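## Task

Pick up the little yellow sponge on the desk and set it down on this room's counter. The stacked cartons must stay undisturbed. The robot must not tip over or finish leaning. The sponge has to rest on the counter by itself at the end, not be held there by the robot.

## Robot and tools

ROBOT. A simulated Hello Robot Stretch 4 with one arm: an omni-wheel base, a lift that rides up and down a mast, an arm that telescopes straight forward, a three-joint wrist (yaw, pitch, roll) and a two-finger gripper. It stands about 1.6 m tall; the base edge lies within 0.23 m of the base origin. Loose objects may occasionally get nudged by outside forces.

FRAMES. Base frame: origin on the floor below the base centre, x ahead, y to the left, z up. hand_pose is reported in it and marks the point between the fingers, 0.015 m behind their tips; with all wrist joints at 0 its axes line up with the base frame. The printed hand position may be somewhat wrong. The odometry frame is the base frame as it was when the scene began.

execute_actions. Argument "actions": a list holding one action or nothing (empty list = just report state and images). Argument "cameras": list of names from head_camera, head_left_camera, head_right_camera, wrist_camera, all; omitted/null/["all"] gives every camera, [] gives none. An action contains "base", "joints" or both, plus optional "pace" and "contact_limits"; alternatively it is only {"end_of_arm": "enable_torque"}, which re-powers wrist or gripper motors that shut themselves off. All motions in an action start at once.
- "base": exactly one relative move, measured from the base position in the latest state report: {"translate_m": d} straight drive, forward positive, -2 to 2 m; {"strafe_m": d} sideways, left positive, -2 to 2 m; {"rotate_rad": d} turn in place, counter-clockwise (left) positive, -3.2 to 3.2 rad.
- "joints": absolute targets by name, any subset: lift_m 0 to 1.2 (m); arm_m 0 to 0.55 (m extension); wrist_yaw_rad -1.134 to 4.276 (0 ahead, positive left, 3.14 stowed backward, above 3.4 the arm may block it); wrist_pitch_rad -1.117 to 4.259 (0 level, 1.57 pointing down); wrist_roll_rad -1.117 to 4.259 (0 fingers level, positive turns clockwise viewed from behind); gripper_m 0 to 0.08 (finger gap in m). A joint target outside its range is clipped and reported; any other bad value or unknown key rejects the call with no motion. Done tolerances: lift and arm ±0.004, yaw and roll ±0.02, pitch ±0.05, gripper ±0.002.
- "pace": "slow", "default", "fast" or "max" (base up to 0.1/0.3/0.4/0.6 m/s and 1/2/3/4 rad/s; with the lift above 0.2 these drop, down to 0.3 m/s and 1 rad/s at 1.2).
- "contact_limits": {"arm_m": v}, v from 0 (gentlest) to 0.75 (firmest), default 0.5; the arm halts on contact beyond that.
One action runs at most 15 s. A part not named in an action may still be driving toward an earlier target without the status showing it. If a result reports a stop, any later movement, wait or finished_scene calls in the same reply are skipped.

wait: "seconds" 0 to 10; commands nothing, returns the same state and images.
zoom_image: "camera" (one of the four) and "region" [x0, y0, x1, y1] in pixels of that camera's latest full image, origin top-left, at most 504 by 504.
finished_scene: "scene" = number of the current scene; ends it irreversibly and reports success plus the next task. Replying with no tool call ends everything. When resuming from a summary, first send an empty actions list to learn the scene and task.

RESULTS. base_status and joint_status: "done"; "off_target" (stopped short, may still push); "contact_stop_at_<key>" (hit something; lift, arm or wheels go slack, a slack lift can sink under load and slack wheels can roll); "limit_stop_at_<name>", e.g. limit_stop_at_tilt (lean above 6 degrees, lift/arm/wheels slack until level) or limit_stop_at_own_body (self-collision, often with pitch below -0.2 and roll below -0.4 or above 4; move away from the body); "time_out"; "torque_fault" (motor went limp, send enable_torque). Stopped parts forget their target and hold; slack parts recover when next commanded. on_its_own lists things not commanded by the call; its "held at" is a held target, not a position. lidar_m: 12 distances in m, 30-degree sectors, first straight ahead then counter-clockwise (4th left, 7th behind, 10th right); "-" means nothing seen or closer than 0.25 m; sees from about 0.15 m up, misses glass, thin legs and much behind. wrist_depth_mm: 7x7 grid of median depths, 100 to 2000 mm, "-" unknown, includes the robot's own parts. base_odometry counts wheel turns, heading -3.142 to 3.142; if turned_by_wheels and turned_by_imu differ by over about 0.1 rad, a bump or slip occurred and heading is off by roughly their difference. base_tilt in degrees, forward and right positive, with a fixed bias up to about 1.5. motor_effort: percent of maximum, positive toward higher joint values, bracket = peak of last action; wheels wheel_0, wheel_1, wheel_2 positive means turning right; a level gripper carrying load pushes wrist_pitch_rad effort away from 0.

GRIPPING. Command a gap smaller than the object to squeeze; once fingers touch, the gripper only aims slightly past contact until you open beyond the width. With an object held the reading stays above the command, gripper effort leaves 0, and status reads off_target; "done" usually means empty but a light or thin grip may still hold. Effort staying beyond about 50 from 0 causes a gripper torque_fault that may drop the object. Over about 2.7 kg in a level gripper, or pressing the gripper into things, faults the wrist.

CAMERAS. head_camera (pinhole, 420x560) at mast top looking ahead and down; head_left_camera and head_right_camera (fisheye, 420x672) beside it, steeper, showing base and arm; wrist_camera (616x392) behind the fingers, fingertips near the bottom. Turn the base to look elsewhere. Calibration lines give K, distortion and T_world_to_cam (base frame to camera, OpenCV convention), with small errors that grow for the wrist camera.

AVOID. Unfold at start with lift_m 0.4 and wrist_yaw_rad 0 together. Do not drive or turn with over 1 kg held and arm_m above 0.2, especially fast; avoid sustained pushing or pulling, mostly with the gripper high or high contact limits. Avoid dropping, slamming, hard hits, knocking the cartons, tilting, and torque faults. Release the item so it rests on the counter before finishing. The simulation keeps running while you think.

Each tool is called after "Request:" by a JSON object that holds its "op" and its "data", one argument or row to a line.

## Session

Request:
{"op": "execute_actions", "data": {
  "actions": []
}}

Scene clock: 0.00 s.
base_odometry: x=+0.000 y=+0.000 heading=+0.000 (m, m, rad; odometry frame)
turned_by_wheels: +0.000 (rad since the last result)
turned_by_imu: +0.000 (rad since the last result)
base_tilt: forward=-0.3 right=+0.0 (deg)
lidar_m: 0.95 0.95 1.17 2.01 1.86 0.90 0.77 0.77 0.94 1.70 1.68 1.70
base_status: not commanded
joint_positions: lift_m=+0.200 arm_m=+0.002 wrist_yaw_rad=+3.163 wrist_pitch_rad=-0.016 wrist_roll_rad=-0.011 gripper_m=+0.040
joint_status: not commanded
motor_effort: lift_m=+19 arm_m=-1 wrist_yaw_rad=+0 wrist_pitch_rad=-8 wrist_roll_rad=+0 gripper_m=-3 wheel_0=+0 wheel_1=+0 wheel_2=+1 (%)
hand_pose: x=-0.0420 y=+0.0828 z=+0.3814 quat_wxyz=(-0.011, +0.008, -0.005, +1.000) (m; base frame)
wrist_depth_mm: - - 136 1229 1205 1229 1160 / - - 136 1430 1008 1042 1205 / - 108 137 946 1008 1042 1138 / 144 140 170 1397 1430 1464 1205 / 207 904 931 1229 1008 1060 1182 / 203 904 150 976 166 1042 1078 / 201 - - 946 504 - 891
pictures: head_camera, head_left_camera, head_right_camera, wrist_camera
camera_calibration (this result's frames):
wrist_camera: T_world_to_cam=[[-0.0396272, 0.9992, -0.00546538, -0.073426], [0.0304046, -0.00426137, -0.999529, 0.429132], [-0.998752, -0.0397747, -0.0302114, 0.125236], [0, 0, 0, 1]] pos_world=[0.109123, 0.0801771, 0.432312]
Images, in order (width x height): head_camera 420x560, head_left_camera 420x672, head_right_camera 420x672, wrist_camera 616x392.

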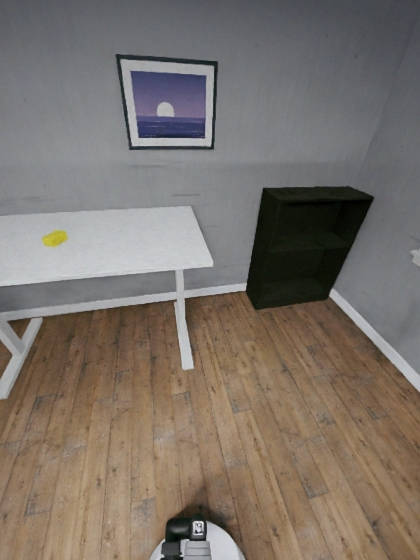

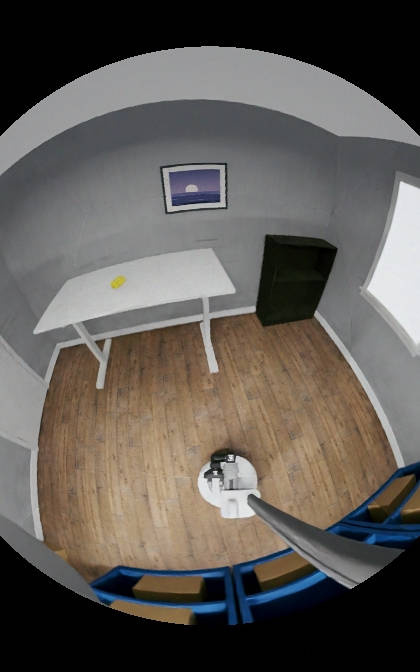

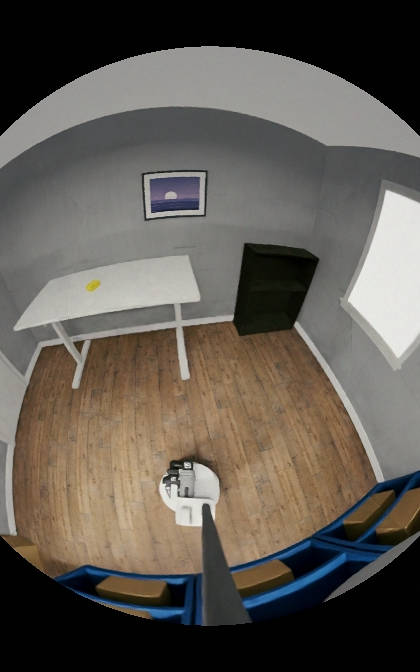

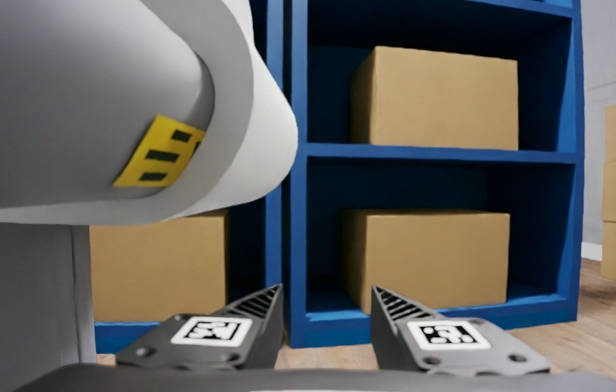

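Request:
{"op": "execute_actions", "data": {
  "actions": [
    {"base":{"strafe_m":0.9},"joints":{"lift_m":1.08,"wrist_yaw_rad":0,"gripper_m":0.08,"wrist_pitch_rad":0.5},"pace":"fast"}
  ],
  "cameras": []
}}

Request:
{"op": "execute_actions", "data": {
  "actions": [
    {"base":{"translate_m":0.38},"pace":"fast"}
  ]
}}

Scene clock: 12.33 s.
base_odometry: x=+0.000 y=+0.900 heading=+0.000 (m, m, rad; odometry frame)
turned_by_wheels: +0.000 (rad since the last result)
turned_by_imu: -0.002 (rad since the last result)
base_tilt: forward=-0.3 right=+0.0 (deg)
lidar_m: 0.77 0.78 1.27 1.11 1.10 1.30 0.98 0.97 1.16 2.12 2.40 0.88
base_status: done
joint_positions: lift_m=+1.080 arm_m=+0.002 wrist_yaw_rad=+0.000 wrist_pitch_rad=+0.503 wrist_roll_rad=-0.011 gripper_m=+0.080
joint_status: all done
motor_effort: lift_m=+21(24) arm_m=-1(1) wrist_yaw_rad=+0(6) wrist_pitch_rad=-6(7) wrist_roll_rad=-1(1) gripper_m=+0(1) wheel_0=+0(14) wheel_1=+1(16) wheel_2=-1(2) (%)
hand_pose: x=+0.3589 y=-0.0874 z=+1.1556 quat_wxyz=(+0.969, -0.005, +0.249, +0.001) (m; base frame)
wrist_depth_mm: 1138 1205 1229 1308 1366 1397 1464 / 1205 1229 1205 1205 1182 1205 1537 / 854 831 820 820 798 798 788 / 654 691 691 1618 1756 1808 1863 / 1576 1618 1708 1808 1921 1808 1863 / 1576 1661 154 1618 1576 1464 1661 / - - 145 1397 1397 - -
pictures: none
No camera images: the call's "cameras" was empty. Leave "cameras" out to get every camera's image.

Scene clock: 14.93 s.
base_odometry: x=+0.380 y=+0.900 heading=+0.001 (m, m, rad; odometry frame)
turned_by_wheels: +0.001 (rad since the last result)
turned_by_imu: +0.000 (rad since the last result)
base_tilt: forward=-0.2 right=+0.0 (deg)
lidar_m: 0.41 0.41 0.50 1.19 1.20 1.46 1.36 1.34 1.63 2.47 0.78 0.49
base_status: done
joint_positions: lift_m=+1.080 arm_m=+0.002 wrist_yaw_rad=+0.000 wrist_pitch_rad=+0.503 wrist_roll_rad=-0.011 gripper_m=+0.080
joint_status: not commanded
motor_effort: lift_m=+21(21) arm_m=-1(1) wrist_yaw_rad=+1(1) wrist_pitch_rad=-8(7) wrist_roll_rad=-1(0) gripper_m=+0(1) wheel_0=+4(11) wheel_1=+8(11) wheel_2=-2(13) (%)
hand_pose: x=+0.3589 y=-0.0874 z=+1.1556 quat_wxyz=(+0.969, -0.005, +0.249, +0.001) (m; base frame)
wrist_depth_mm: 854 866 904 931 991 1042 1060 / 891 931 960 1008 1060 1078 1138 / 842 831 809 809 798 809 809 / 627 627 615 585 609 603 603 / 496 496 496 492 492 484 480 / 410 415 155 413 399 402 410 / - - 145 362 359 - -
pictures: head_camera, head_left_camera, head_right_camera, wrist_camera
camera_calibration (this result's frames):
wrist_camera: T_world_to_cam=[[0.0128115, -0.999826, -0.0135594, -0.0674808], [-0.521536, 0.00488825, -0.853215, 1.21989], [0.853133, 0.0180026, -0.521383, 0.450239], [0, 0, 0, 1]] pos_world=[0.252968, -0.0815376, 1.27466]
Images, in order (width x height): head_camera 420x560, head_left_camera 420x672, head_right_camera 420x672, wrist_camera 616x392.

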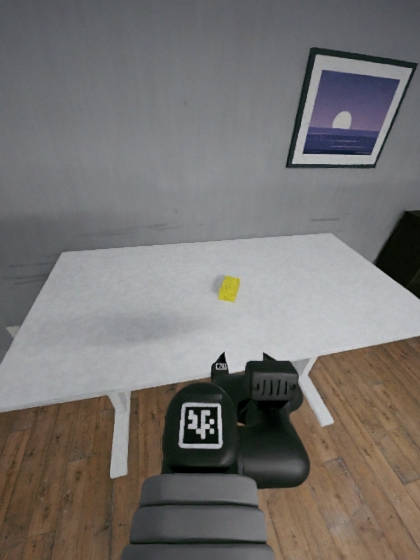

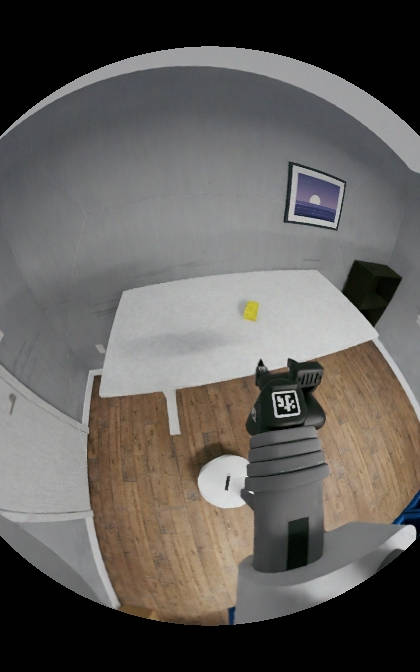

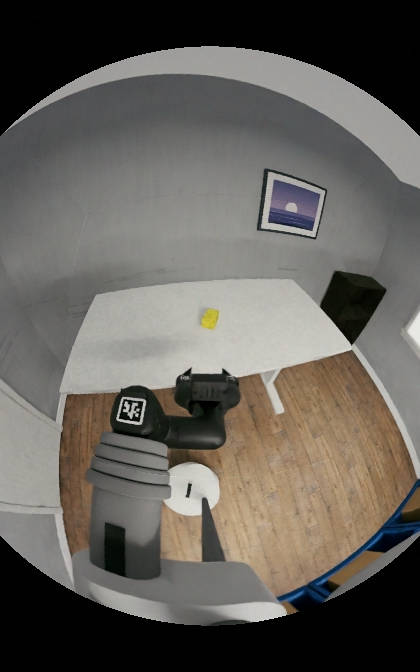

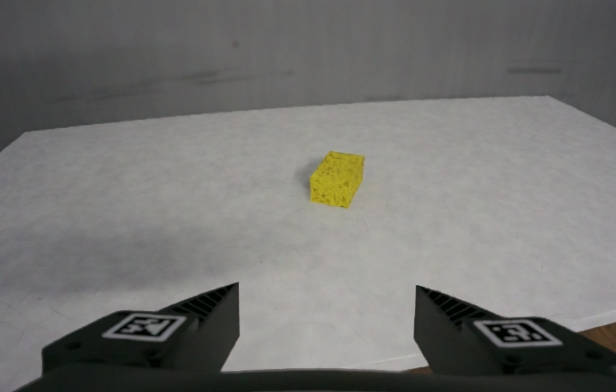

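Request:
{"op": "execute_actions", "data": {
  "actions": [
    {"base":{"strafe_m":0.015},"joints":{"lift_m":0.965,"wrist_yaw_rad":-0.25,"arm_m":0.45},"pace":"fast"}
  ],
  "cameras": ["wrist_camera"]
}}

Scene clock: 23.47 s.
base_odometry: x=+0.380 y=+0.915 heading=+0.001 (m, m, rad; odometry frame)
turned_by_wheels: +0.000 (rad since the last result)
turned_by_imu: +0.000 (rad since the last result)
base_tilt: forward=-0.2 right=+0.0 (deg)
lidar_m: 0.41 0.42 0.50 1.18 1.19 1.45 1.36 1.35 1.63 2.46 0.79 0.47
base_status: done
joint_positions: lift_m=+0.965 arm_m=+0.449 wrist_yaw_rad=-0.250 wrist_pitch_rad=+0.502 wrist_roll_rad=-0.011 gripper_m=+0.080
joint_status: all done
motor_effort: lift_m=+17(21) arm_m=+5(7) wrist_yaw_rad=-1(6) wrist_pitch_rad=-7(6) wrist_roll_rad=+0(0) gripper_m=+0(0) wheel_0=-5(12) wheel_1=+7(16) wheel_2=+0(2) (%)
hand_pose: x=+0.7791 y=-0.1308 z=+1.0410 quat_wxyz=(+0.961, +0.026, +0.247, -0.119) (m; base frame)
wrist_depth_mm: 455 488 544 603 661 768 842 / 477 525 580 640 699 778 820 / 504 525 521 517 517 512 508 / 397 394 392 392 389 387 382 / 315 315 317 314 312 312 306 / 260 266 155 206 252 255 263 / - - 145 180 223 - -
pictures: wrist_camera
camera_calibration (this result's frames):
wrist_camera: T_world_to_cam=[[-0.234697, -0.971974, -0.0135588, 0.0787081], [-0.504107, 0.133626, -0.853241, 1.34473], [0.83114, -0.193418, -0.52134, 0.02223], [0, 0, 0, 1]] pos_world=[0.677886, -0.0988899, 1.16004]
Images, in order (width x height): wrist_camera 616x392.

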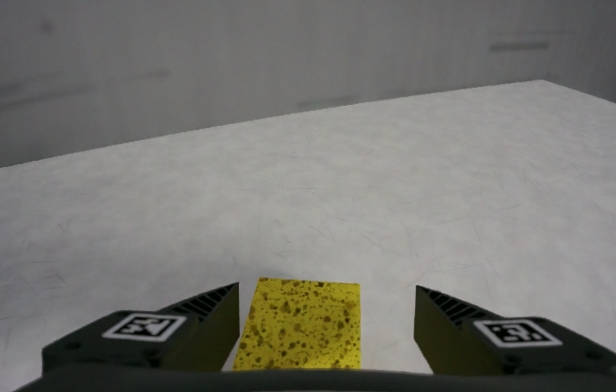

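Request:
{"op": "execute_actions", "data": {
  "actions": [
    {"base":{"strafe_m":0.02},"joints":{"wrist_yaw_rad":-0.31,"arm_m":0.465}}
  ],
  "cameras": ["wrist_camera"]
}}

Request:
{"op": "execute_actions", "data": {
  "actions": [
    {"joints":{"lift_m":0.905}}
  ],
  "cameras": ["wrist_camera"]
}}

Request:
{"op": "execute_actions", "data": {
  "actions": [
    {"joints":{"gripper_m":0.03}}
  ],
  "cameras": []
}}

Request:
{"op": "execute_actions", "data": {
  "actions": [
    {"joints":{"lift_m":0.97}}
  ],
  "cameras": ["wrist_camera"]
}}

Scene clock: 32.87 s.
base_odometry: x=+0.380 y=+0.935 heading=+0.001 (m, m, rad; odometry frame)
turned_by_wheels: +0.000 (rad since the last result)
turned_by_imu: +0.000 (rad since the last result)
base_tilt: forward=-0.2 right=+0.0 (deg)
lidar_m: 0.39 0.39 0.50 1.16 1.16 1.44 1.37 1.37 1.61 2.47 0.78 0.47
base_status: done
joint_positions: lift_m=+0.965 arm_m=+0.464 wrist_yaw_rad=-0.310 wrist_pitch_rad=+0.503 wrist_roll_rad=-0.011 gripper_m=+0.080
joint_status: all done
motor_effort: lift_m=+17(17) arm_m=+5(4) wrist_yaw_rad=+0(3) wrist_pitch_rad=-5(8) wrist_roll_rad=-1(1) gripper_m=+1(0) wheel_0=-2(12) wheel_1=+5(15) wheel_2=+0(0) (%)
hand_pose: x=+0.7859 y=-0.1401 z=+1.0410 quat_wxyz=(+0.957, +0.033, +0.246, -0.148) (m; base frame)
wrist_depth_mm: 442 484 539 603 683 798 917 / 466 512 569 647 723 778 854 / 496 525 517 512 508 508 512 / 402 397 392 389 389 384 384 / 315 317 315 315 312 309 306 / 260 266 155 206 245 256 263 / - - 145 181 186 - -
pictures: wrist_camera
camera_calibration (this result's frames):
wrist_camera: T_world_to_cam=[[-0.292584, -0.956144, -0.0135595, 0.118981], [-0.495235, 0.163643, -0.853208, 1.3466], [0.818008, -0.242919, -0.521395, 0.0181974], [0, 0, 0, 1]] pos_world=[0.686811, -0.102179, 1.16003]
Images, in order (width x height): wrist_camera 616x392.

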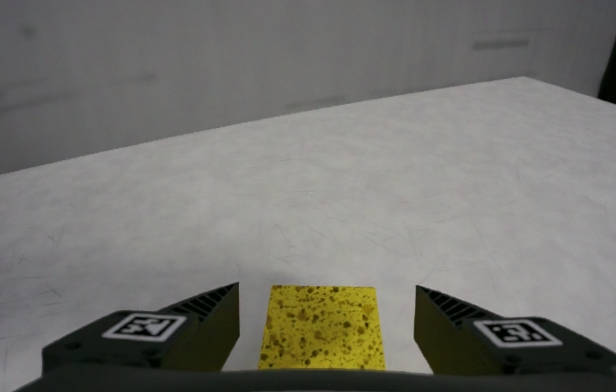

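Scene clock: 34.03 s.
base_odometry: x=+0.380 y=+0.935 heading=+0.001 (m, m, rad; odometry frame)
turned_by_wheels: +0.000 (rad since the last result)
turned_by_imu: +0.000 (rad since the last result)
base_tilt: forward=-0.2 right=+0.1 (deg)
lidar_m: 0.41 0.40 0.51 1.16 1.17 1.40 1.35 1.34 1.65 2.48 0.78 0.46
base_status: not commanded
joint_positions: lift_m=+0.905 arm_m=+0.464 wrist_yaw_rad=-0.310 wrist_pitch_rad=+0.503 wrist_roll_rad=-0.011 gripper_m=+0.080
joint_status: all done
motor_effort: lift_m=+17(16) arm_m=+5(5) wrist_yaw_rad=-1(4) wrist_pitch_rad=-6(8) wrist_roll_rad=+0(1) gripper_m=+1(3) wheel_0=-2(2) wheel_1=+5(5) wheel_2=+0(0) (%)
hand_pose: x=+0.7859 y=-0.1401 z=+0.9810 quat_wxyz=(+0.957, +0.033, +0.246, -0.148) (m; base frame)
wrist_depth_mm: 445 484 544 603 683 788 931 / 462 504 539 539 535 544 559 / 382 377 368 364 362 362 364 / 281 281 278 277 276 273 272 / 224 224 224 155 168 220 218 / 185 189 135 129 133 182 - / - - 116 114 113 - -
pictures: wrist_camera
camera_calibration (this result's frames):
wrist_camera: T_world_to_cam=[[-0.292601, -0.956139, -0.0135595, 0.118179], [-0.495232, 0.163652, -0.853208, 1.29544], [0.818004, -0.242934, -0.521395, -0.0130692], [0, 0, 0, 1]] pos_world=[0.686811, -0.10218, 1.10006]
Images, in order (width x height): wrist_camera 616x392.

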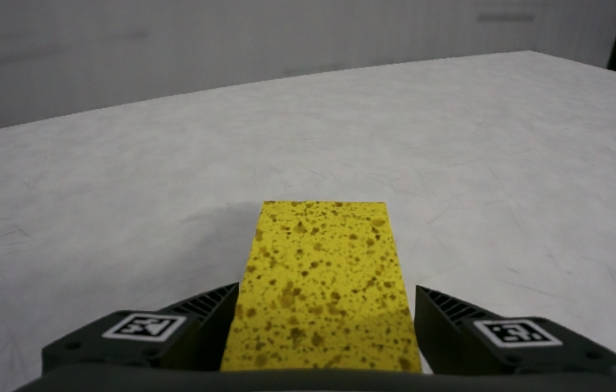

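Scene clock: 35.03 s.
base_odometry: x=+0.380 y=+0.935 heading=+0.001 (m, m, rad; odometry frame)
turned_by_wheels: +0.000 (rad since the last result)
turned_by_imu: +0.000 (rad since the last result)
base_tilt: forward=-0.2 right=+0.0 (deg)
lidar_m: 0.40 0.39 0.51 1.17 1.16 1.44 1.37 1.36 1.61 2.48 0.75 0.45
base_status: not commanded
joint_positions: lift_m=+0.905 arm_m=+0.464 wrist_yaw_rad=-0.310 wrist_pitch_rad=+0.503 wrist_roll_rad=-0.011 gripper_m=+0.060
joint_status: gripper_m off_target (ended at +0.060, target +0.030)
on_its_own: gripper_m is held at +0.054, not at your +0.030, by its contact guard: the fingers met something
motor_effort: lift_m=+16(16) arm_m=+5(5) wrist_yaw_rad=-2(0) wrist_pitch_rad=-6(7) wrist_roll_rad=+0(0) gripper_m=-43(51) wheel_0=-2(2) wheel_1=+5(5) wheel_2=+0(0) (%)
hand_pose: x=+0.7859 y=-0.1401 z=+0.9810 quat_wxyz=(+0.957, +0.033, +0.246, -0.148) (m; base frame)
wrist_depth_mm: 442 480 539 609 691 798 917 / 466 504 544 544 530 549 559 / 382 375 368 368 362 362 364 / 282 279 278 277 276 273 272 / 224 224 224 155 167 220 218 / 185 186 132 129 129 183 181 / 162 - 114 114 113 - -
pictures: none
No camera images: the call's "cameras" was empty. Leave "cameras" out to get every camera's image.

Scene clock: 36.23 s.
base_odometry: x=+0.380 y=+0.935 heading=+0.001 (m, m, rad; odometry frame)
turned_by_wheels: +0.000 (rad since the last result)
turned_by_imu: +0.000 (rad since the last result)
base_tilt: forward=-0.2 right=+0.1 (deg)
lidar_m: 0.39 0.39 0.49 1.16 1.16 1.42 1.33 1.32 1.64 2.47 0.75 0.46
base_status: not commanded
joint_positions: lift_m=+0.970 arm_m=+0.464 wrist_yaw_rad=-0.310 wrist_pitch_rad=+0.503 wrist_roll_rad=-0.011 gripper_m=+0.060
joint_status: all done
on_its_own: gripper_m is held at +0.054, not at your +0.030, by its contact guard: the fingers met something
motor_effort: lift_m=+21(20) arm_m=+5(5) wrist_yaw_rad=+0(0) wrist_pitch_rad=-7(7) wrist_roll_rad=+0(1) gripper_m=-42(42) wheel_0=-2(2) wheel_1=+5(5) wheel_2=+0(0) (%)
hand_pose: x=+0.7859 y=-0.1401 z=+1.0455 quat_wxyz=(+0.957, +0.033, +0.246, -0.148) (m; base frame)
wrist_depth_mm: 442 477 535 603 683 798 917 / 462 512 574 647 715 788 917 / 492 535 535 525 521 521 525 / 404 404 402 397 394 392 394 / 322 322 324 155 167 315 314 / 265 267 133 130 129 264 260 / 232 - 114 114 113 - -
pictures: wrist_camera
camera_calibration (this result's frames):
wrist_camera: T_world_to_cam=[[-0.292616, -0.956134, -0.0135595, 0.119065], [-0.495286, 0.163677, -0.853171, 1.35051], [0.817965, -0.242936, -0.521455, 0.0206811], [0, 0, 0, 1]] pos_world=[0.686812, -0.102181, 1.16461]
Images, in order (width x height): wrist_camera 616x392.

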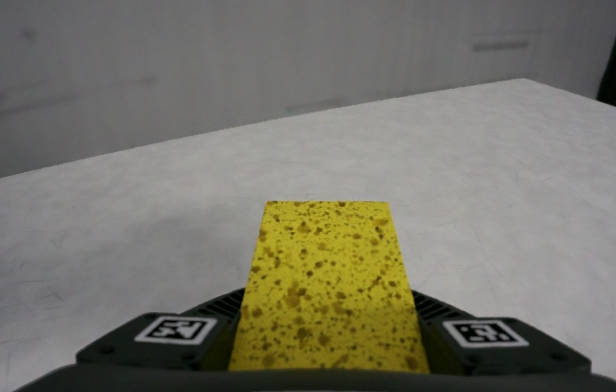

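Request:
{"op": "execute_actions", "data": {
  "actions": [
    {"base":{"rotate_rad":2.85},"joints":{"arm_m":0,"wrist_yaw_rad":0.3},"pace":"fast"}
  ],
  "cameras": ["head_camera"]
}}

Request:
{"op": "execute_actions", "data": {
  "actions": [
    {"base":{"translate_m":0.97},"pace":"fast"}
  ],
  "cameras": []
}}

Request:
{"op": "execute_actions", "data": {
  "actions": [
    {"base":{"rotate_rad":0.57},"pace":"fast"}
  ]
}}

Scene clock: 49.03 s.
base_odometry: x=+0.380 y=+0.935 heading=+2.850 (m, m, rad; odometry frame)
turned_by_wheels: +2.849 (rad since the last result)
turned_by_imu: +2.786 (rad since the last result)
base_tilt: forward=-0.2 right=+0.0 (deg)
lidar_m: 1.62 1.35 1.41 1.97 2.50 0.61 0.47 0.40 0.43 0.64 1.15 1.23
base_status: done
joint_positions: lift_m=+0.970 arm_m=+0.002 wrist_yaw_rad=+0.300 wrist_pitch_rad=+0.503 wrist_roll_rad=-0.011 gripper_m=+0.060
joint_status: all done
joint sent to its limit — the command would take arm_m past its lower limit, so that joint was sent only as far as its limit.
on_its_own: gripper_m is held at +0.054, not at your +0.030, by its contact guard: the fingers met something
motor_effort: lift_m=+22(22) arm_m=-5(6) wrist_yaw_rad=+0(9) wrist_pitch_rad=-7(7) wrist_roll_rad=+0(0) gripper_m=-42(47) wheel_0=-5(10) wheel_1=-8(13) wheel_2=-4(11) (%)
hand_pose: x=+0.3771 y=-0.0284 z=+1.0455 quat_wxyz=(+0.957, -0.042, +0.245, +0.146) (m; base frame)
wrist_depth_mm: 1008 1042 1118 - - 1537 1138 / 1397 1464 1537 - 1661 1366 1182 / 1281 1229 1397 - 1756 1430 1205 / 1281 1397 1576 - 1661 1537 1229 / 1430 1430 1576 155 167 1618 1229 / 1464 1499 133 129 129 1430 1255 / 1308 - 114 114 113 - -
pictures: head_camera
Images, in order (width x height): head_camera 420x560.

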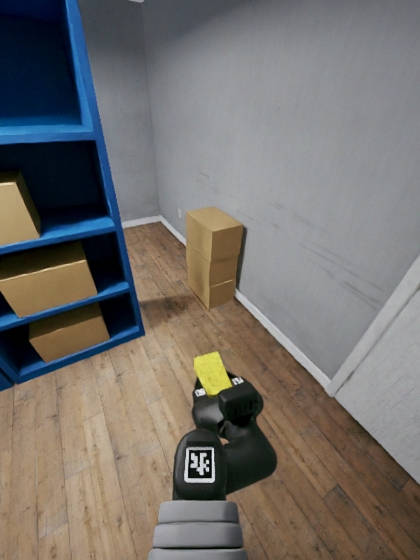

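Scene clock: 53.13 s.
base_odometry: x=-0.550 y=+1.213 heading=+2.851 (m, m, rad; odometry frame)
turned_by_wheels: +0.001 (rad since the last result)
turned_by_imu: +0.000 (rad since the last result)
base_tilt: forward=-0.2 right=+0.1 (deg)
lidar_m: 0.64 0.92 0.58 0.75 2.12 1.85 1.28 1.25 0.98 0.73 0.68 0.70
base_status: done
joint_positions: lift_m=+0.970 arm_m=+0.002 wrist_yaw_rad=+0.300 wrist_pitch_rad=+0.503 wrist_roll_rad=-0.011 gripper_m=+0.060
joint_status: not commanded
on_its_own: gripper_m is held at +0.054, not at your +0.030, by its contact guard: the fingers met something
motor_effort: lift_m=+22(22) arm_m=-5(5) wrist_yaw_rad=+1(2) wrist_pitch_rad=-7(7) wrist_roll_rad=-1(1) gripper_m=-43(44) wheel_0=+4(11) wheel_1=+5(12) wheel_2=+2(13) (%)
hand_pose: x=+0.3770 y=-0.0284 z=+1.0455 quat_wxyz=(+0.957, -0.042, +0.245, +0.146) (m; base frame)
wrist_depth_mm: - - - - 1255 788 609 / 1921 - - - 1336 820 627 / 1808 - - - 878 820 634 / 750 - - 917 661 661 634 / 723 1808 1808 155 167 544 564 / 699 1025 133 129 129 559 627 / 668 - 114 114 113 - -
pictures: none
No camera images: the call's "cameras" was empty. Leave "cameras" out to get every camera's image.

Scene clock: 54.57 s.
base_odometry: x=-0.550 y=+1.213 heading=-2.864 (m, m, rad; odometry frame)
turned_by_wheels: +0.569 (rad since the last result)
turned_by_imu: +0.556 (rad since the last result)
base_tilt: forward=-0.2 right=+0.0 (deg)
lidar_m: 0.76 0.56 0.79 2.53 1.71 1.31 1.28 0.97 0.70 0.69 0.74 0.66
base_status: done
joint_positions: lift_m=+0.970 arm_m=+0.002 wrist_yaw_rad=+0.300 wrist_pitch_rad=+0.503 wrist_roll_rad=-0.011 gripper_m=+0.060
joint_status: not commanded
on_its_own: gripper_m is held at +0.054, not at your +0.030, by its contact guard: the fingers met something
motor_effort: lift_m=+21(21) arm_m=-4(5) wrist_yaw_rad=+2(0) wrist_pitch_rad=-8(6) wrist_roll_rad=+0(0) gripper_m=-42(43) wheel_0=-5(11) wheel_1=-5(12) wheel_2=-4(8) (%)
hand_pose: x=+0.3770 y=-0.0284 z=+1.0455 quat_wxyz=(+0.957, -0.042, +0.245, +0.146) (m; base frame)
wrist_depth_mm: 634 349 436 676 - - 1863 / 634 377 462 732 - - - / 488 421 488 788 - - - / 699 668 517 699 - - 1983 / 691 668 517 155 167 1756 1661 / 820 723 133 130 129 1464 1430 / 1160 - 112 114 113 - -
pictures: head_camera, head_left_camera, head_right_camera, wrist_camera
camera_calibration (this result's frames):
wrist_camera: T_world_to_cam=[[0.307726, -0.951378, -0.0135611, -0.120041], [-0.499785, -0.149496, -0.853151, 1.12249], [0.809642, 0.269314, -0.521488, 0.399994], [0, 0, 0, 1]] pos_world=[0.274092, -0.0541204, 1.16462]
Images, in order (width x height): head_camera 420x560, head_left_camera 420x672, head_right_camera 420x672, wrist_camera 616x392.

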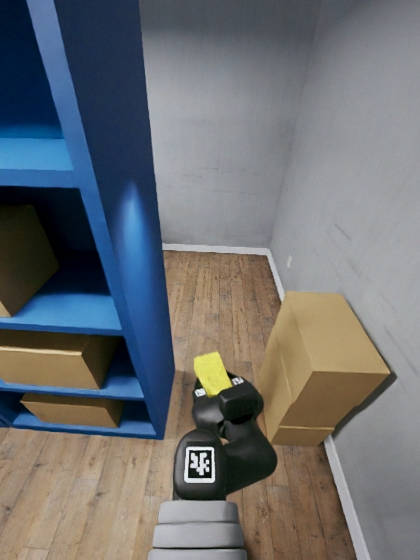

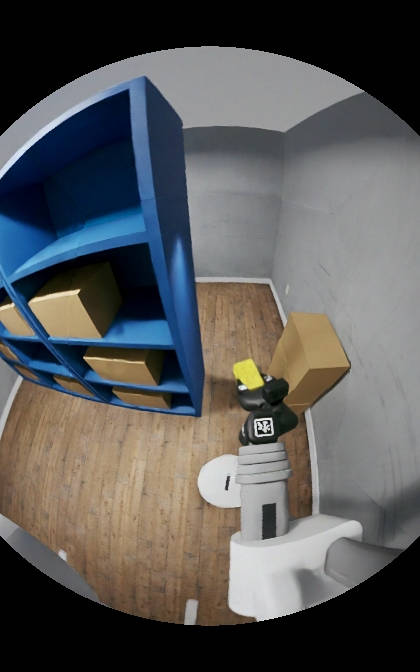

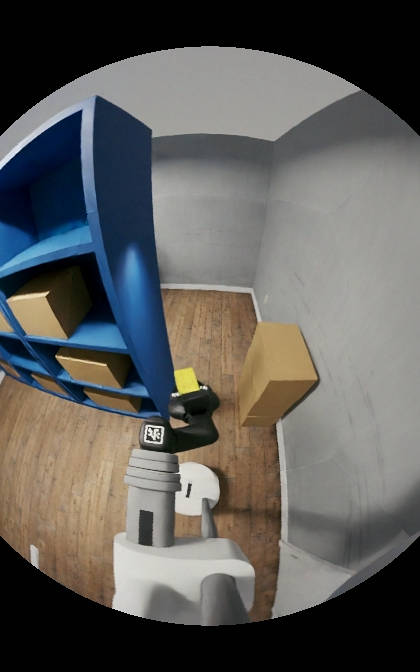

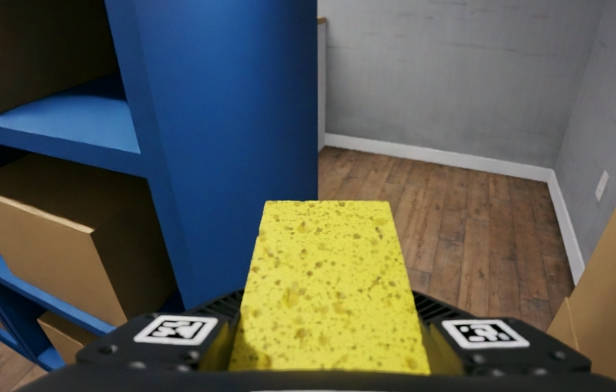

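Request:
{"op": "execute_actions", "data": {
  "actions": [
    {"base":{"rotate_rad":-0.05},"pace":"fast"}
  ],
  "cameras": []
}}

Request:
{"op": "execute_actions", "data": {
  "actions": [
    {"base":{"strafe_m":-0.08},"pace":"fast"}
  ],
  "cameras": []
}}

Request:
{"op": "execute_actions", "data": {
  "actions": [
    {"base":{"translate_m":0.4},"pace":"fast"}
  ],
  "cameras": ["head_left_camera","head_right_camera"]
}}

Scene clock: 65.80 s.
base_odometry: x=-0.550 y=+1.213 heading=-2.913 (m, m, rad; odometry frame)
turned_by_wheels: -0.049 (rad since the last result)
turned_by_imu: -0.048 (rad since the last result)
base_tilt: forward=-0.3 right=+0.0 (deg)
lidar_m: 0.93 0.57 0.77 2.13 1.81 1.33 1.29 1.01 0.73 0.68 0.73 0.64
base_status: done
joint_positions: lift_m=+0.970 arm_m=+0.002 wrist_yaw_rad=+0.300 wrist_pitch_rad=+0.503 wrist_roll_rad=-0.011 gripper_m=+0.060
joint_status: not commanded
on_its_own: gripper_m is held at +0.054, not at your +0.030, by its contact guard: the fingers met something
motor_effort: lift_m=+21(22) arm_m=-5(4) wrist_yaw_rad=-1(2) wrist_pitch_rad=-7(8) wrist_roll_rad=-1(1) gripper_m=-41(44) wheel_0=+5(6) wheel_1=+6(11) wheel_2=+4(6) (%)
hand_pose: x=+0.3770 y=-0.0284 z=+1.0455 quat_wxyz=(+0.957, -0.042, +0.245, +0.146) (m; base frame)
wrist_depth_mm: 661 349 496 - - - 1983 / 640 375 521 - - - 1983 / 462 415 549 - - - 1921 / 691 445 574 809 - - 1808 / 627 661 569 155 167 1756 1661 / 759 715 133 129 129 1464 732 / 946 - 114 114 113 - -
pictures: none
No camera images: the call's "cameras" was empty. Leave "cameras" out to get every camera's image.

Scene clock: 67.03 s.
base_odometry: x=-0.568 y=+1.291 heading=-2.913 (m, m, rad; odometry frame)
turned_by_wheels: +0.000 (rad since the last result)
turned_by_imu: +0.000 (rad since the last result)
base_tilt: forward=-0.3 right=+0.1 (deg)
lidar_m: 2.43 0.61 0.72 2.13 1.82 1.31 1.27 0.91 0.66 0.61 0.63 0.60
base_status: done
joint_positions: lift_m=+0.970 arm_m=+0.002 wrist_yaw_rad=+0.300 wrist_pitch_rad=+0.503 wrist_roll_rad=-0.011 gripper_m=+0.060
joint_status: not commanded
on_its_own: gripper_m is held at +0.054, not at your +0.030, by its contact guard: the fingers met something
motor_effort: lift_m=+21(21) arm_m=-4(4) wrist_yaw_rad=+0(2) wrist_pitch_rad=-6(6) wrist_roll_rad=-1(1) gripper_m=-45(44) wheel_0=+4(13) wheel_1=-4(16) wheel_2=+1(2) (%)
hand_pose: x=+0.3770 y=-0.0285 z=+1.0455 quat_wxyz=(+0.957, -0.042, +0.245, +0.146) (m; base frame)
wrist_depth_mm: 364 445 627 - - - 1921 / 394 462 661 - - - 1863 / 455 480 707 - - - 1661 / 699 500 723 - - - 1366 / 668 559 723 155 167 1756 615 / 759 621 133 130 129 831 559 / 946 - 114 114 113 - -
pictures: none
No camera images: the call's "cameras" was empty. Leave "cameras" out to get every camera's image.

Scene clock: 69.60 s.
base_odometry: x=-0.957 y=+1.200 heading=-2.912 (m, m, rad; odometry frame)
turned_by_wheels: +0.001 (rad since the last result)
turned_by_imu: +0.001 (rad since the last result)
base_tilt: forward=-0.2 right=+0.0 (deg)
lidar_m: 2.28 0.41 0.32 0.56 3.09 1.74 2.01 0.93 0.64 0.60 0.32 0.41
base_status: done
joint_positions: lift_m=+0.970 arm_m=+0.002 wrist_yaw_rad=+0.300 wrist_pitch_rad=+0.503 wrist_roll_rad=-0.011 gripper_m=+0.060
joint_status: not commanded
on_its_own: gripper_m is held at +0.054, not at your +0.030, by its contact guard: the fingers met something
motor_effort: lift_m=+21(21) arm_m=-5(5) wrist_yaw_rad=+0(1) wrist_pitch_rad=-7(6) wrist_roll_rad=+0(0) gripper_m=-42(43) wheel_0=+6(11) wheel_1=+7(11) wheel_2=-2(12) (%)
hand_pose: x=+0.3770 y=-0.0284 z=+1.0456 quat_wxyz=(+0.957, -0.042, +0.245, +0.146) (m; base frame)
wrist_depth_mm: 355 1756 1983 - 1863 1708 1618 / 364 1863 1808 - - 1863 1661 / 377 1921 1983 - - 1983 1661 / 387 500 - - - - 1537 / 397 517 1808 155 167 1808 1430 / 404 504 133 129 129 1430 1336 / 413 - 114 114 113 - -
pictures: head_left_camera, head_right_camera
Images, in order (width x height): head_left_camera 420x672, head_right_camera 420x672.

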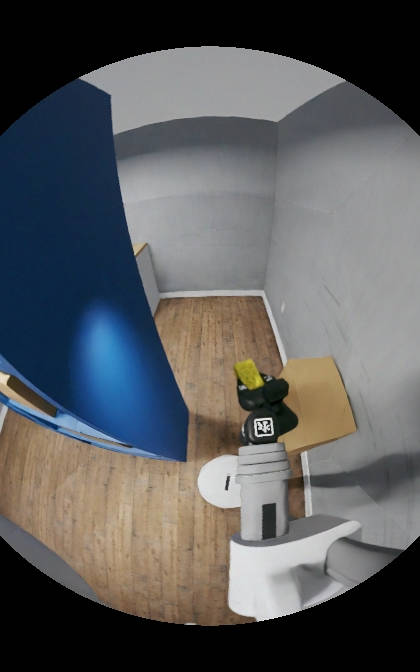

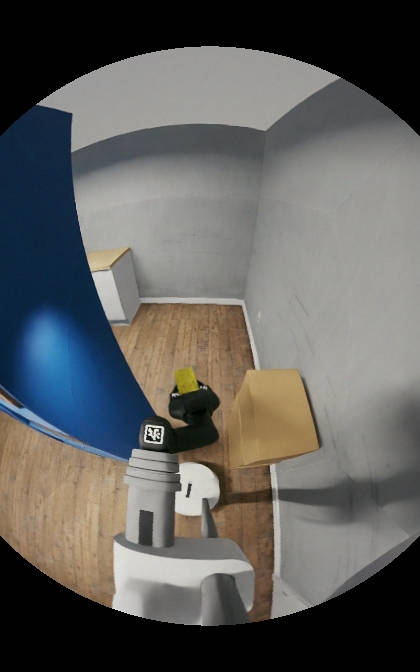

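Request:
{"op": "execute_actions", "data": {
  "actions": [
    {"base":{"translate_m":1.0},"pace":"fast"}
  ],
  "cameras": []
}}

Request:
{"op": "execute_actions", "data": {
  "actions": [
    {"base":{"rotate_rad":0.9},"pace":"fast"}
  ],
  "cameras": ["head_camera","wrist_camera"]
}}

Scene clock: 80.37 s.
base_odometry: x=-1.930 y=+0.971 heading=-2.911 (m, m, rad; odometry frame)
turned_by_wheels: +0.001 (rad since the last result)
turned_by_imu: +0.000 (rad since the last result)
base_tilt: forward=-0.2 right=+0.1 (deg)
lidar_m: 1.28 1.28 1.16 1.53 0.55 0.48 2.48 0.47 0.52 0.59 0.61 0.90
base_status: done
joint_positions: lift_m=+0.970 arm_m=+0.002 wrist_yaw_rad=+0.300 wrist_pitch_rad=+0.503 wrist_roll_rad=-0.011 gripper_m=+0.060
joint_status: not commanded
on_its_own: gripper_m is held at +0.054, not at your +0.030, by its contact guard: the fingers met something
motor_effort: lift_m=+21(21) arm_m=-4(4) wrist_yaw_rad=+3(0) wrist_pitch_rad=-7(9) wrist_roll_rad=-1(0) gripper_m=-43(44) wheel_0=+4(9) wheel_1=+8(12) wheel_2=-2(12) (%)
hand_pose: x=+0.3770 y=-0.0284 z=+1.0456 quat_wxyz=(+0.957, -0.042, +0.245, +0.146) (m; base frame)
wrist_depth_mm: 1336 1229 1138 1025 960 878 820 / 1060 1229 1229 1118 1008 931 866 / 1008 1281 1308 1205 1098 1025 931 / 1025 1308 1464 1281 1182 1098 1042 / 1078 1366 1661 155 167 1205 1098 / 1182 1336 133 129 129 1255 1205 / 1281 - 114 114 113 - -
pictures: none
No camera images: the call's "cameras" was empty. Leave "cameras" out to get every camera's image.

Scene clock: 82.10 s.
base_odometry: x=-1.930 y=+0.971 heading=-2.012 (m, m, rad; odometry frame)
turned_by_wheels: +0.899 (rad since the last result)
turned_by_imu: +0.879 (rad since the last result)
base_tilt: forward=-0.2 right=+0.0 (deg)
lidar_m: 1.15 1.75 0.66 0.49 0.81 0.49 0.49 0.60 0.59 0.78 1.27 1.31
base_status: done
joint_positions: lift_m=+0.970 arm_m=+0.002 wrist_yaw_rad=+0.300 wrist_pitch_rad=+0.503 wrist_roll_rad=-0.011 gripper_m=+0.060
joint_status: not commanded
on_its_own: gripper_m is held at +0.054, not at your +0.030, by its contact guard: the fingers met something
motor_effort: lift_m=+22(21) arm_m=-5(4) wrist_yaw_rad=+0(2) wrist_pitch_rad=-6(8) wrist_roll_rad=+0(1) gripper_m=-44(43) wheel_0=-6(9) wheel_1=-6(10) wheel_2=-4(9) (%)
hand_pose: x=+0.3770 y=-0.0284 z=+1.0456 quat_wxyz=(+0.957, -0.042, +0.245, +0.146) (m; base frame)
wrist_depth_mm: 1808 - - 1863 1576 1336 1060 / 1708 - - 1618 1025 991 1060 / 1576 - - 1756 991 1042 1118 / 1499 - - 1537 1078 1160 1182 / 1397 1808 1863 155 167 1366 1229 / 1281 1499 133 130 129 1397 1229 / 1182 - 112 114 113 - -
pictures: head_camera, wrist_camera
camera_calibration (this result's frames):
wrist_camera: T_world_to_cam=[[0.307802, -0.951354, -0.0135619, -0.120053], [-0.499774, -0.149535, -0.85315, 1.12251], [0.80962, 0.269379, -0.521489, 0.400006], [0, 0, 0, 1]] pos_world=[0.274098, -0.0541123, 1.16464]
Images, in order (width x height): head_camera 420x560, wrist_camera 616x392.

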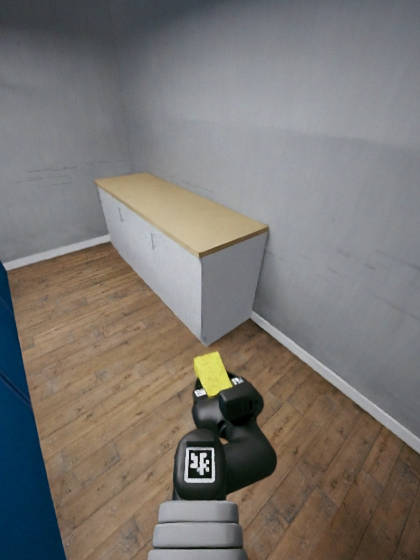

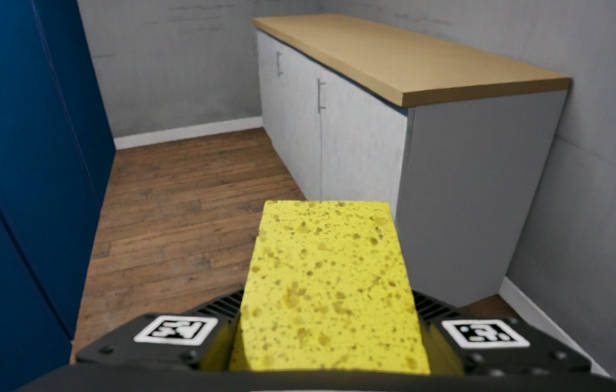

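Request:
{"op": "execute_actions", "data": {
  "actions": [
    {"base":{"translate_m":0.64},"joints":{"arm_m":0.5,"lift_m":0.92},"pace":"fast"}
  ],
  "cameras": ["head_camera"]
}}

Scene clock: 93.10 s.
base_odometry: x=-2.203 y=+0.393 heading=-2.011 (m, m, rad; odometry frame)
turned_by_wheels: +0.001 (rad since the last result)
turned_by_imu: +0.001 (rad since the last result)
base_tilt: forward=-0.3 right=+0.1 (deg)
lidar_m: 0.49 0.76 1.35 0.84 0.77 0.77 1.11 1.09 1.08 0.99 0.87 0.72
base_status: done
joint_positions: lift_m=+0.920 arm_m=+0.499 wrist_yaw_rad=+0.300 wrist_pitch_rad=+0.503 wrist_roll_rad=-0.011 gripper_m=+0.060
joint_status: all done
on_its_own: gripper_m is held at +0.054, not at your +0.030, by its contact guard: the fingers met something
motor_effort: lift_m=+17(20) arm_m=+4(6) wrist_yaw_rad=-2(1) wrist_pitch_rad=-7(9) wrist_roll_rad=-1(0) gripper_m=-43(45) wheel_0=+5(10) wheel_1=+5(13) wheel_2=-1(12) (%)
hand_pose: x=+0.8740 y=-0.0284 z=+0.9959 quat_wxyz=(+0.957, -0.042, +0.245, +0.146) (m; base frame)
wrist_depth_mm: 1661 1708 1430 1060 676 466 387 / 1708 788 759 732 661 492 394 / 564 521 508 500 496 466 404 / 387 387 382 379 377 373 370 / 307 307 307 155 167 300 298 / 254 255 132 129 129 251 248 / 222 - 114 114 113 - -
pictures: head_camera
Images, in order (width x height): head_camera 420x560.

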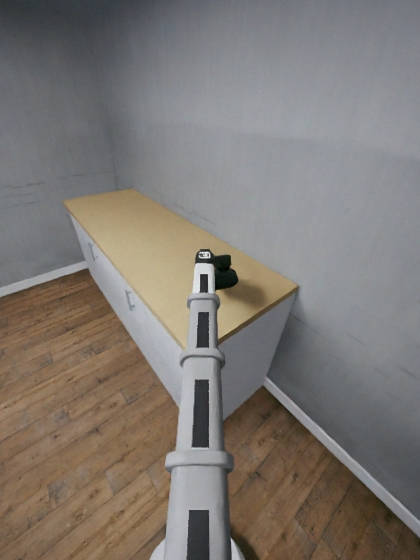

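Request:
{"op": "execute_actions", "data": {
  "actions": [
    {"joints":{"lift_m":0.868}}
  ],
  "cameras": []
}}

Request:
{"op": "execute_actions", "data": {
  "actions": [
    {"joints":{"gripper_m":0.08}}
  ],
  "cameras": []
}}

Request:
{"op": "execute_actions", "data": {
  "actions": [
    {"joints":{"lift_m":0.95},"pace":"fast"}
  ],
  "cameras": []
}}

Request:
{"op": "finished_scene", "data": {
  "scene": 2
}}

Scene clock: 103.13 s.
base_odometry: x=-2.203 y=+0.393 heading=-2.011 (m, m, rad; odometry frame)
turned_by_wheels: +0.000 (rad since the last result)
turned_by_imu: +0.000 (rad since the last result)
base_tilt: forward=-0.3 right=+0.0 (deg)
lidar_m: 0.51 0.77 1.31 0.85 0.75 0.78 1.11 1.10 1.12 0.98 0.86 0.74
base_status: not commanded
joint_positions: lift_m=+0.868 arm_m=+0.499 wrist_yaw_rad=+0.300 wrist_pitch_rad=+0.503 wrist_roll_rad=-0.011 gripper_m=+0.060
joint_status: all done
on_its_own: gripper_m is held at +0.054, not at your +0.030, by its contact guard: the fingers met something
motor_effort: lift_m=+16(17) arm_m=+4(5) wrist_yaw_rad=+1(2) wrist_pitch_rad=-6(9) wrist_roll_rad=+0(0) gripper_m=-44(46) wheel_0=+5(5) wheel_1=+5(5) wheel_2=-1(1) (%)
hand_pose: x=+0.8740 y=-0.0284 z=+0.9440 quat_wxyz=(+0.957, -0.042, +0.245, +0.146) (m; base frame)
wrist_depth_mm: 1661 1229 1025 904 668 469 384 / 778 585 554 549 544 469 397 / 392 382 377 370 366 366 368 / 289 286 283 281 278 278 276 / 229 229 228 155 167 223 220 / 188 190 133 129 129 186 183 / 165 - 114 114 113 - -
pictures: none
No camera images: the call's "cameras" was empty. Leave "cameras" out to get every camera's image.

Scene clock: 104.07 s.
base_odometry: x=-2.203 y=+0.393 heading=-2.011 (m, m, rad; odometry frame)
turned_by_wheels: +0.000 (rad since the last result)
turned_by_imu: +0.000 (rad since the last result)
base_tilt: forward=-0.2 right=+0.0 (deg)
lidar_m: 0.52 0.78 1.33 0.85 0.76 0.78 1.11 1.10 1.11 0.99 0.87 0.69
base_status: not commanded
joint_positions: lift_m=+0.868 arm_m=+0.499 wrist_yaw_rad=+0.300 wrist_pitch_rad=+0.503 wrist_roll_rad=-0.011 gripper_m=+0.080
joint_status: all done
motor_effort: lift_m=+17(16) arm_m=+4(4) wrist_yaw_rad=+1(1) wrist_pitch_rad=-6(7) wrist_roll_rad=+0(1) gripper_m=+0(44) wheel_0=+5(5) wheel_1=+5(5) wheel_2=-1(1) (%)
hand_pose: x=+0.8740 y=-0.0284 z=+0.9440 quat_wxyz=(+0.957, -0.042, +0.245, +0.146) (m; base frame)
wrist_depth_mm: 1661 1205 1042 891 668 469 384 / 1661 580 554 544 544 469 399 / 392 382 375 373 368 366 368 / 287 286 285 282 279 277 274 / 228 229 229 159 171 223 220 / 188 193 136 132 136 185 - / - - 118 116 116 - -
pictures: none
No camera images: the call's "cameras" was empty. Leave "cameras" out to get every camera's image.

Scene clock: 105.17 s.
base_odometry: x=-2.203 y=+0.393 heading=-2.011 (m, m, rad; odometry frame)
turned_by_wheels: +0.000 (rad since the last result)
turned_by_imu: +0.000 (rad since the last result)
base_tilt: forward=-0.3 right=+0.0 (deg)
lidar_m: 0.53 0.77 1.34 0.85 0.74 0.78 1.11 1.09 1.09 1.00 0.88 0.72
base_status: not commanded
joint_positions: lift_m=+0.950 arm_m=+0.499 wrist_yaw_rad=+0.300 wrist_pitch_rad=+0.503 wrist_roll_rad=-0.011 gripper_m=+0.080
joint_status: all done
motor_effort: lift_m=+21(23) arm_m=+4(4) wrist_yaw_rad=+0(1) wrist_pitch_rad=-8(8) wrist_roll_rad=-1(0) gripper_m=+1(1) wheel_0=+5(5) wheel_1=+5(5) wheel_2=-1(1) (%)
hand_pose: x=+0.8740 y=-0.0284 z=+1.0256 quat_wxyz=(+0.957, -0.042, +0.245, +0.146) (m; base frame)
wrist_depth_mm: 1661 1708 1756 1118 676 469 387 / 1756 891 878 842 707 496 397 / 1756 591 585 574 569 504 407 / 445 445 439 436 430 430 404 / 353 355 353 353 349 343 342 / 291 298 155 294 281 285 293 / - - 145 208 247 - -
pictures: none
No camera images: the call's "cameras" was empty. Leave "cameras" out to get every camera's image.

The scene is finished: the task was done.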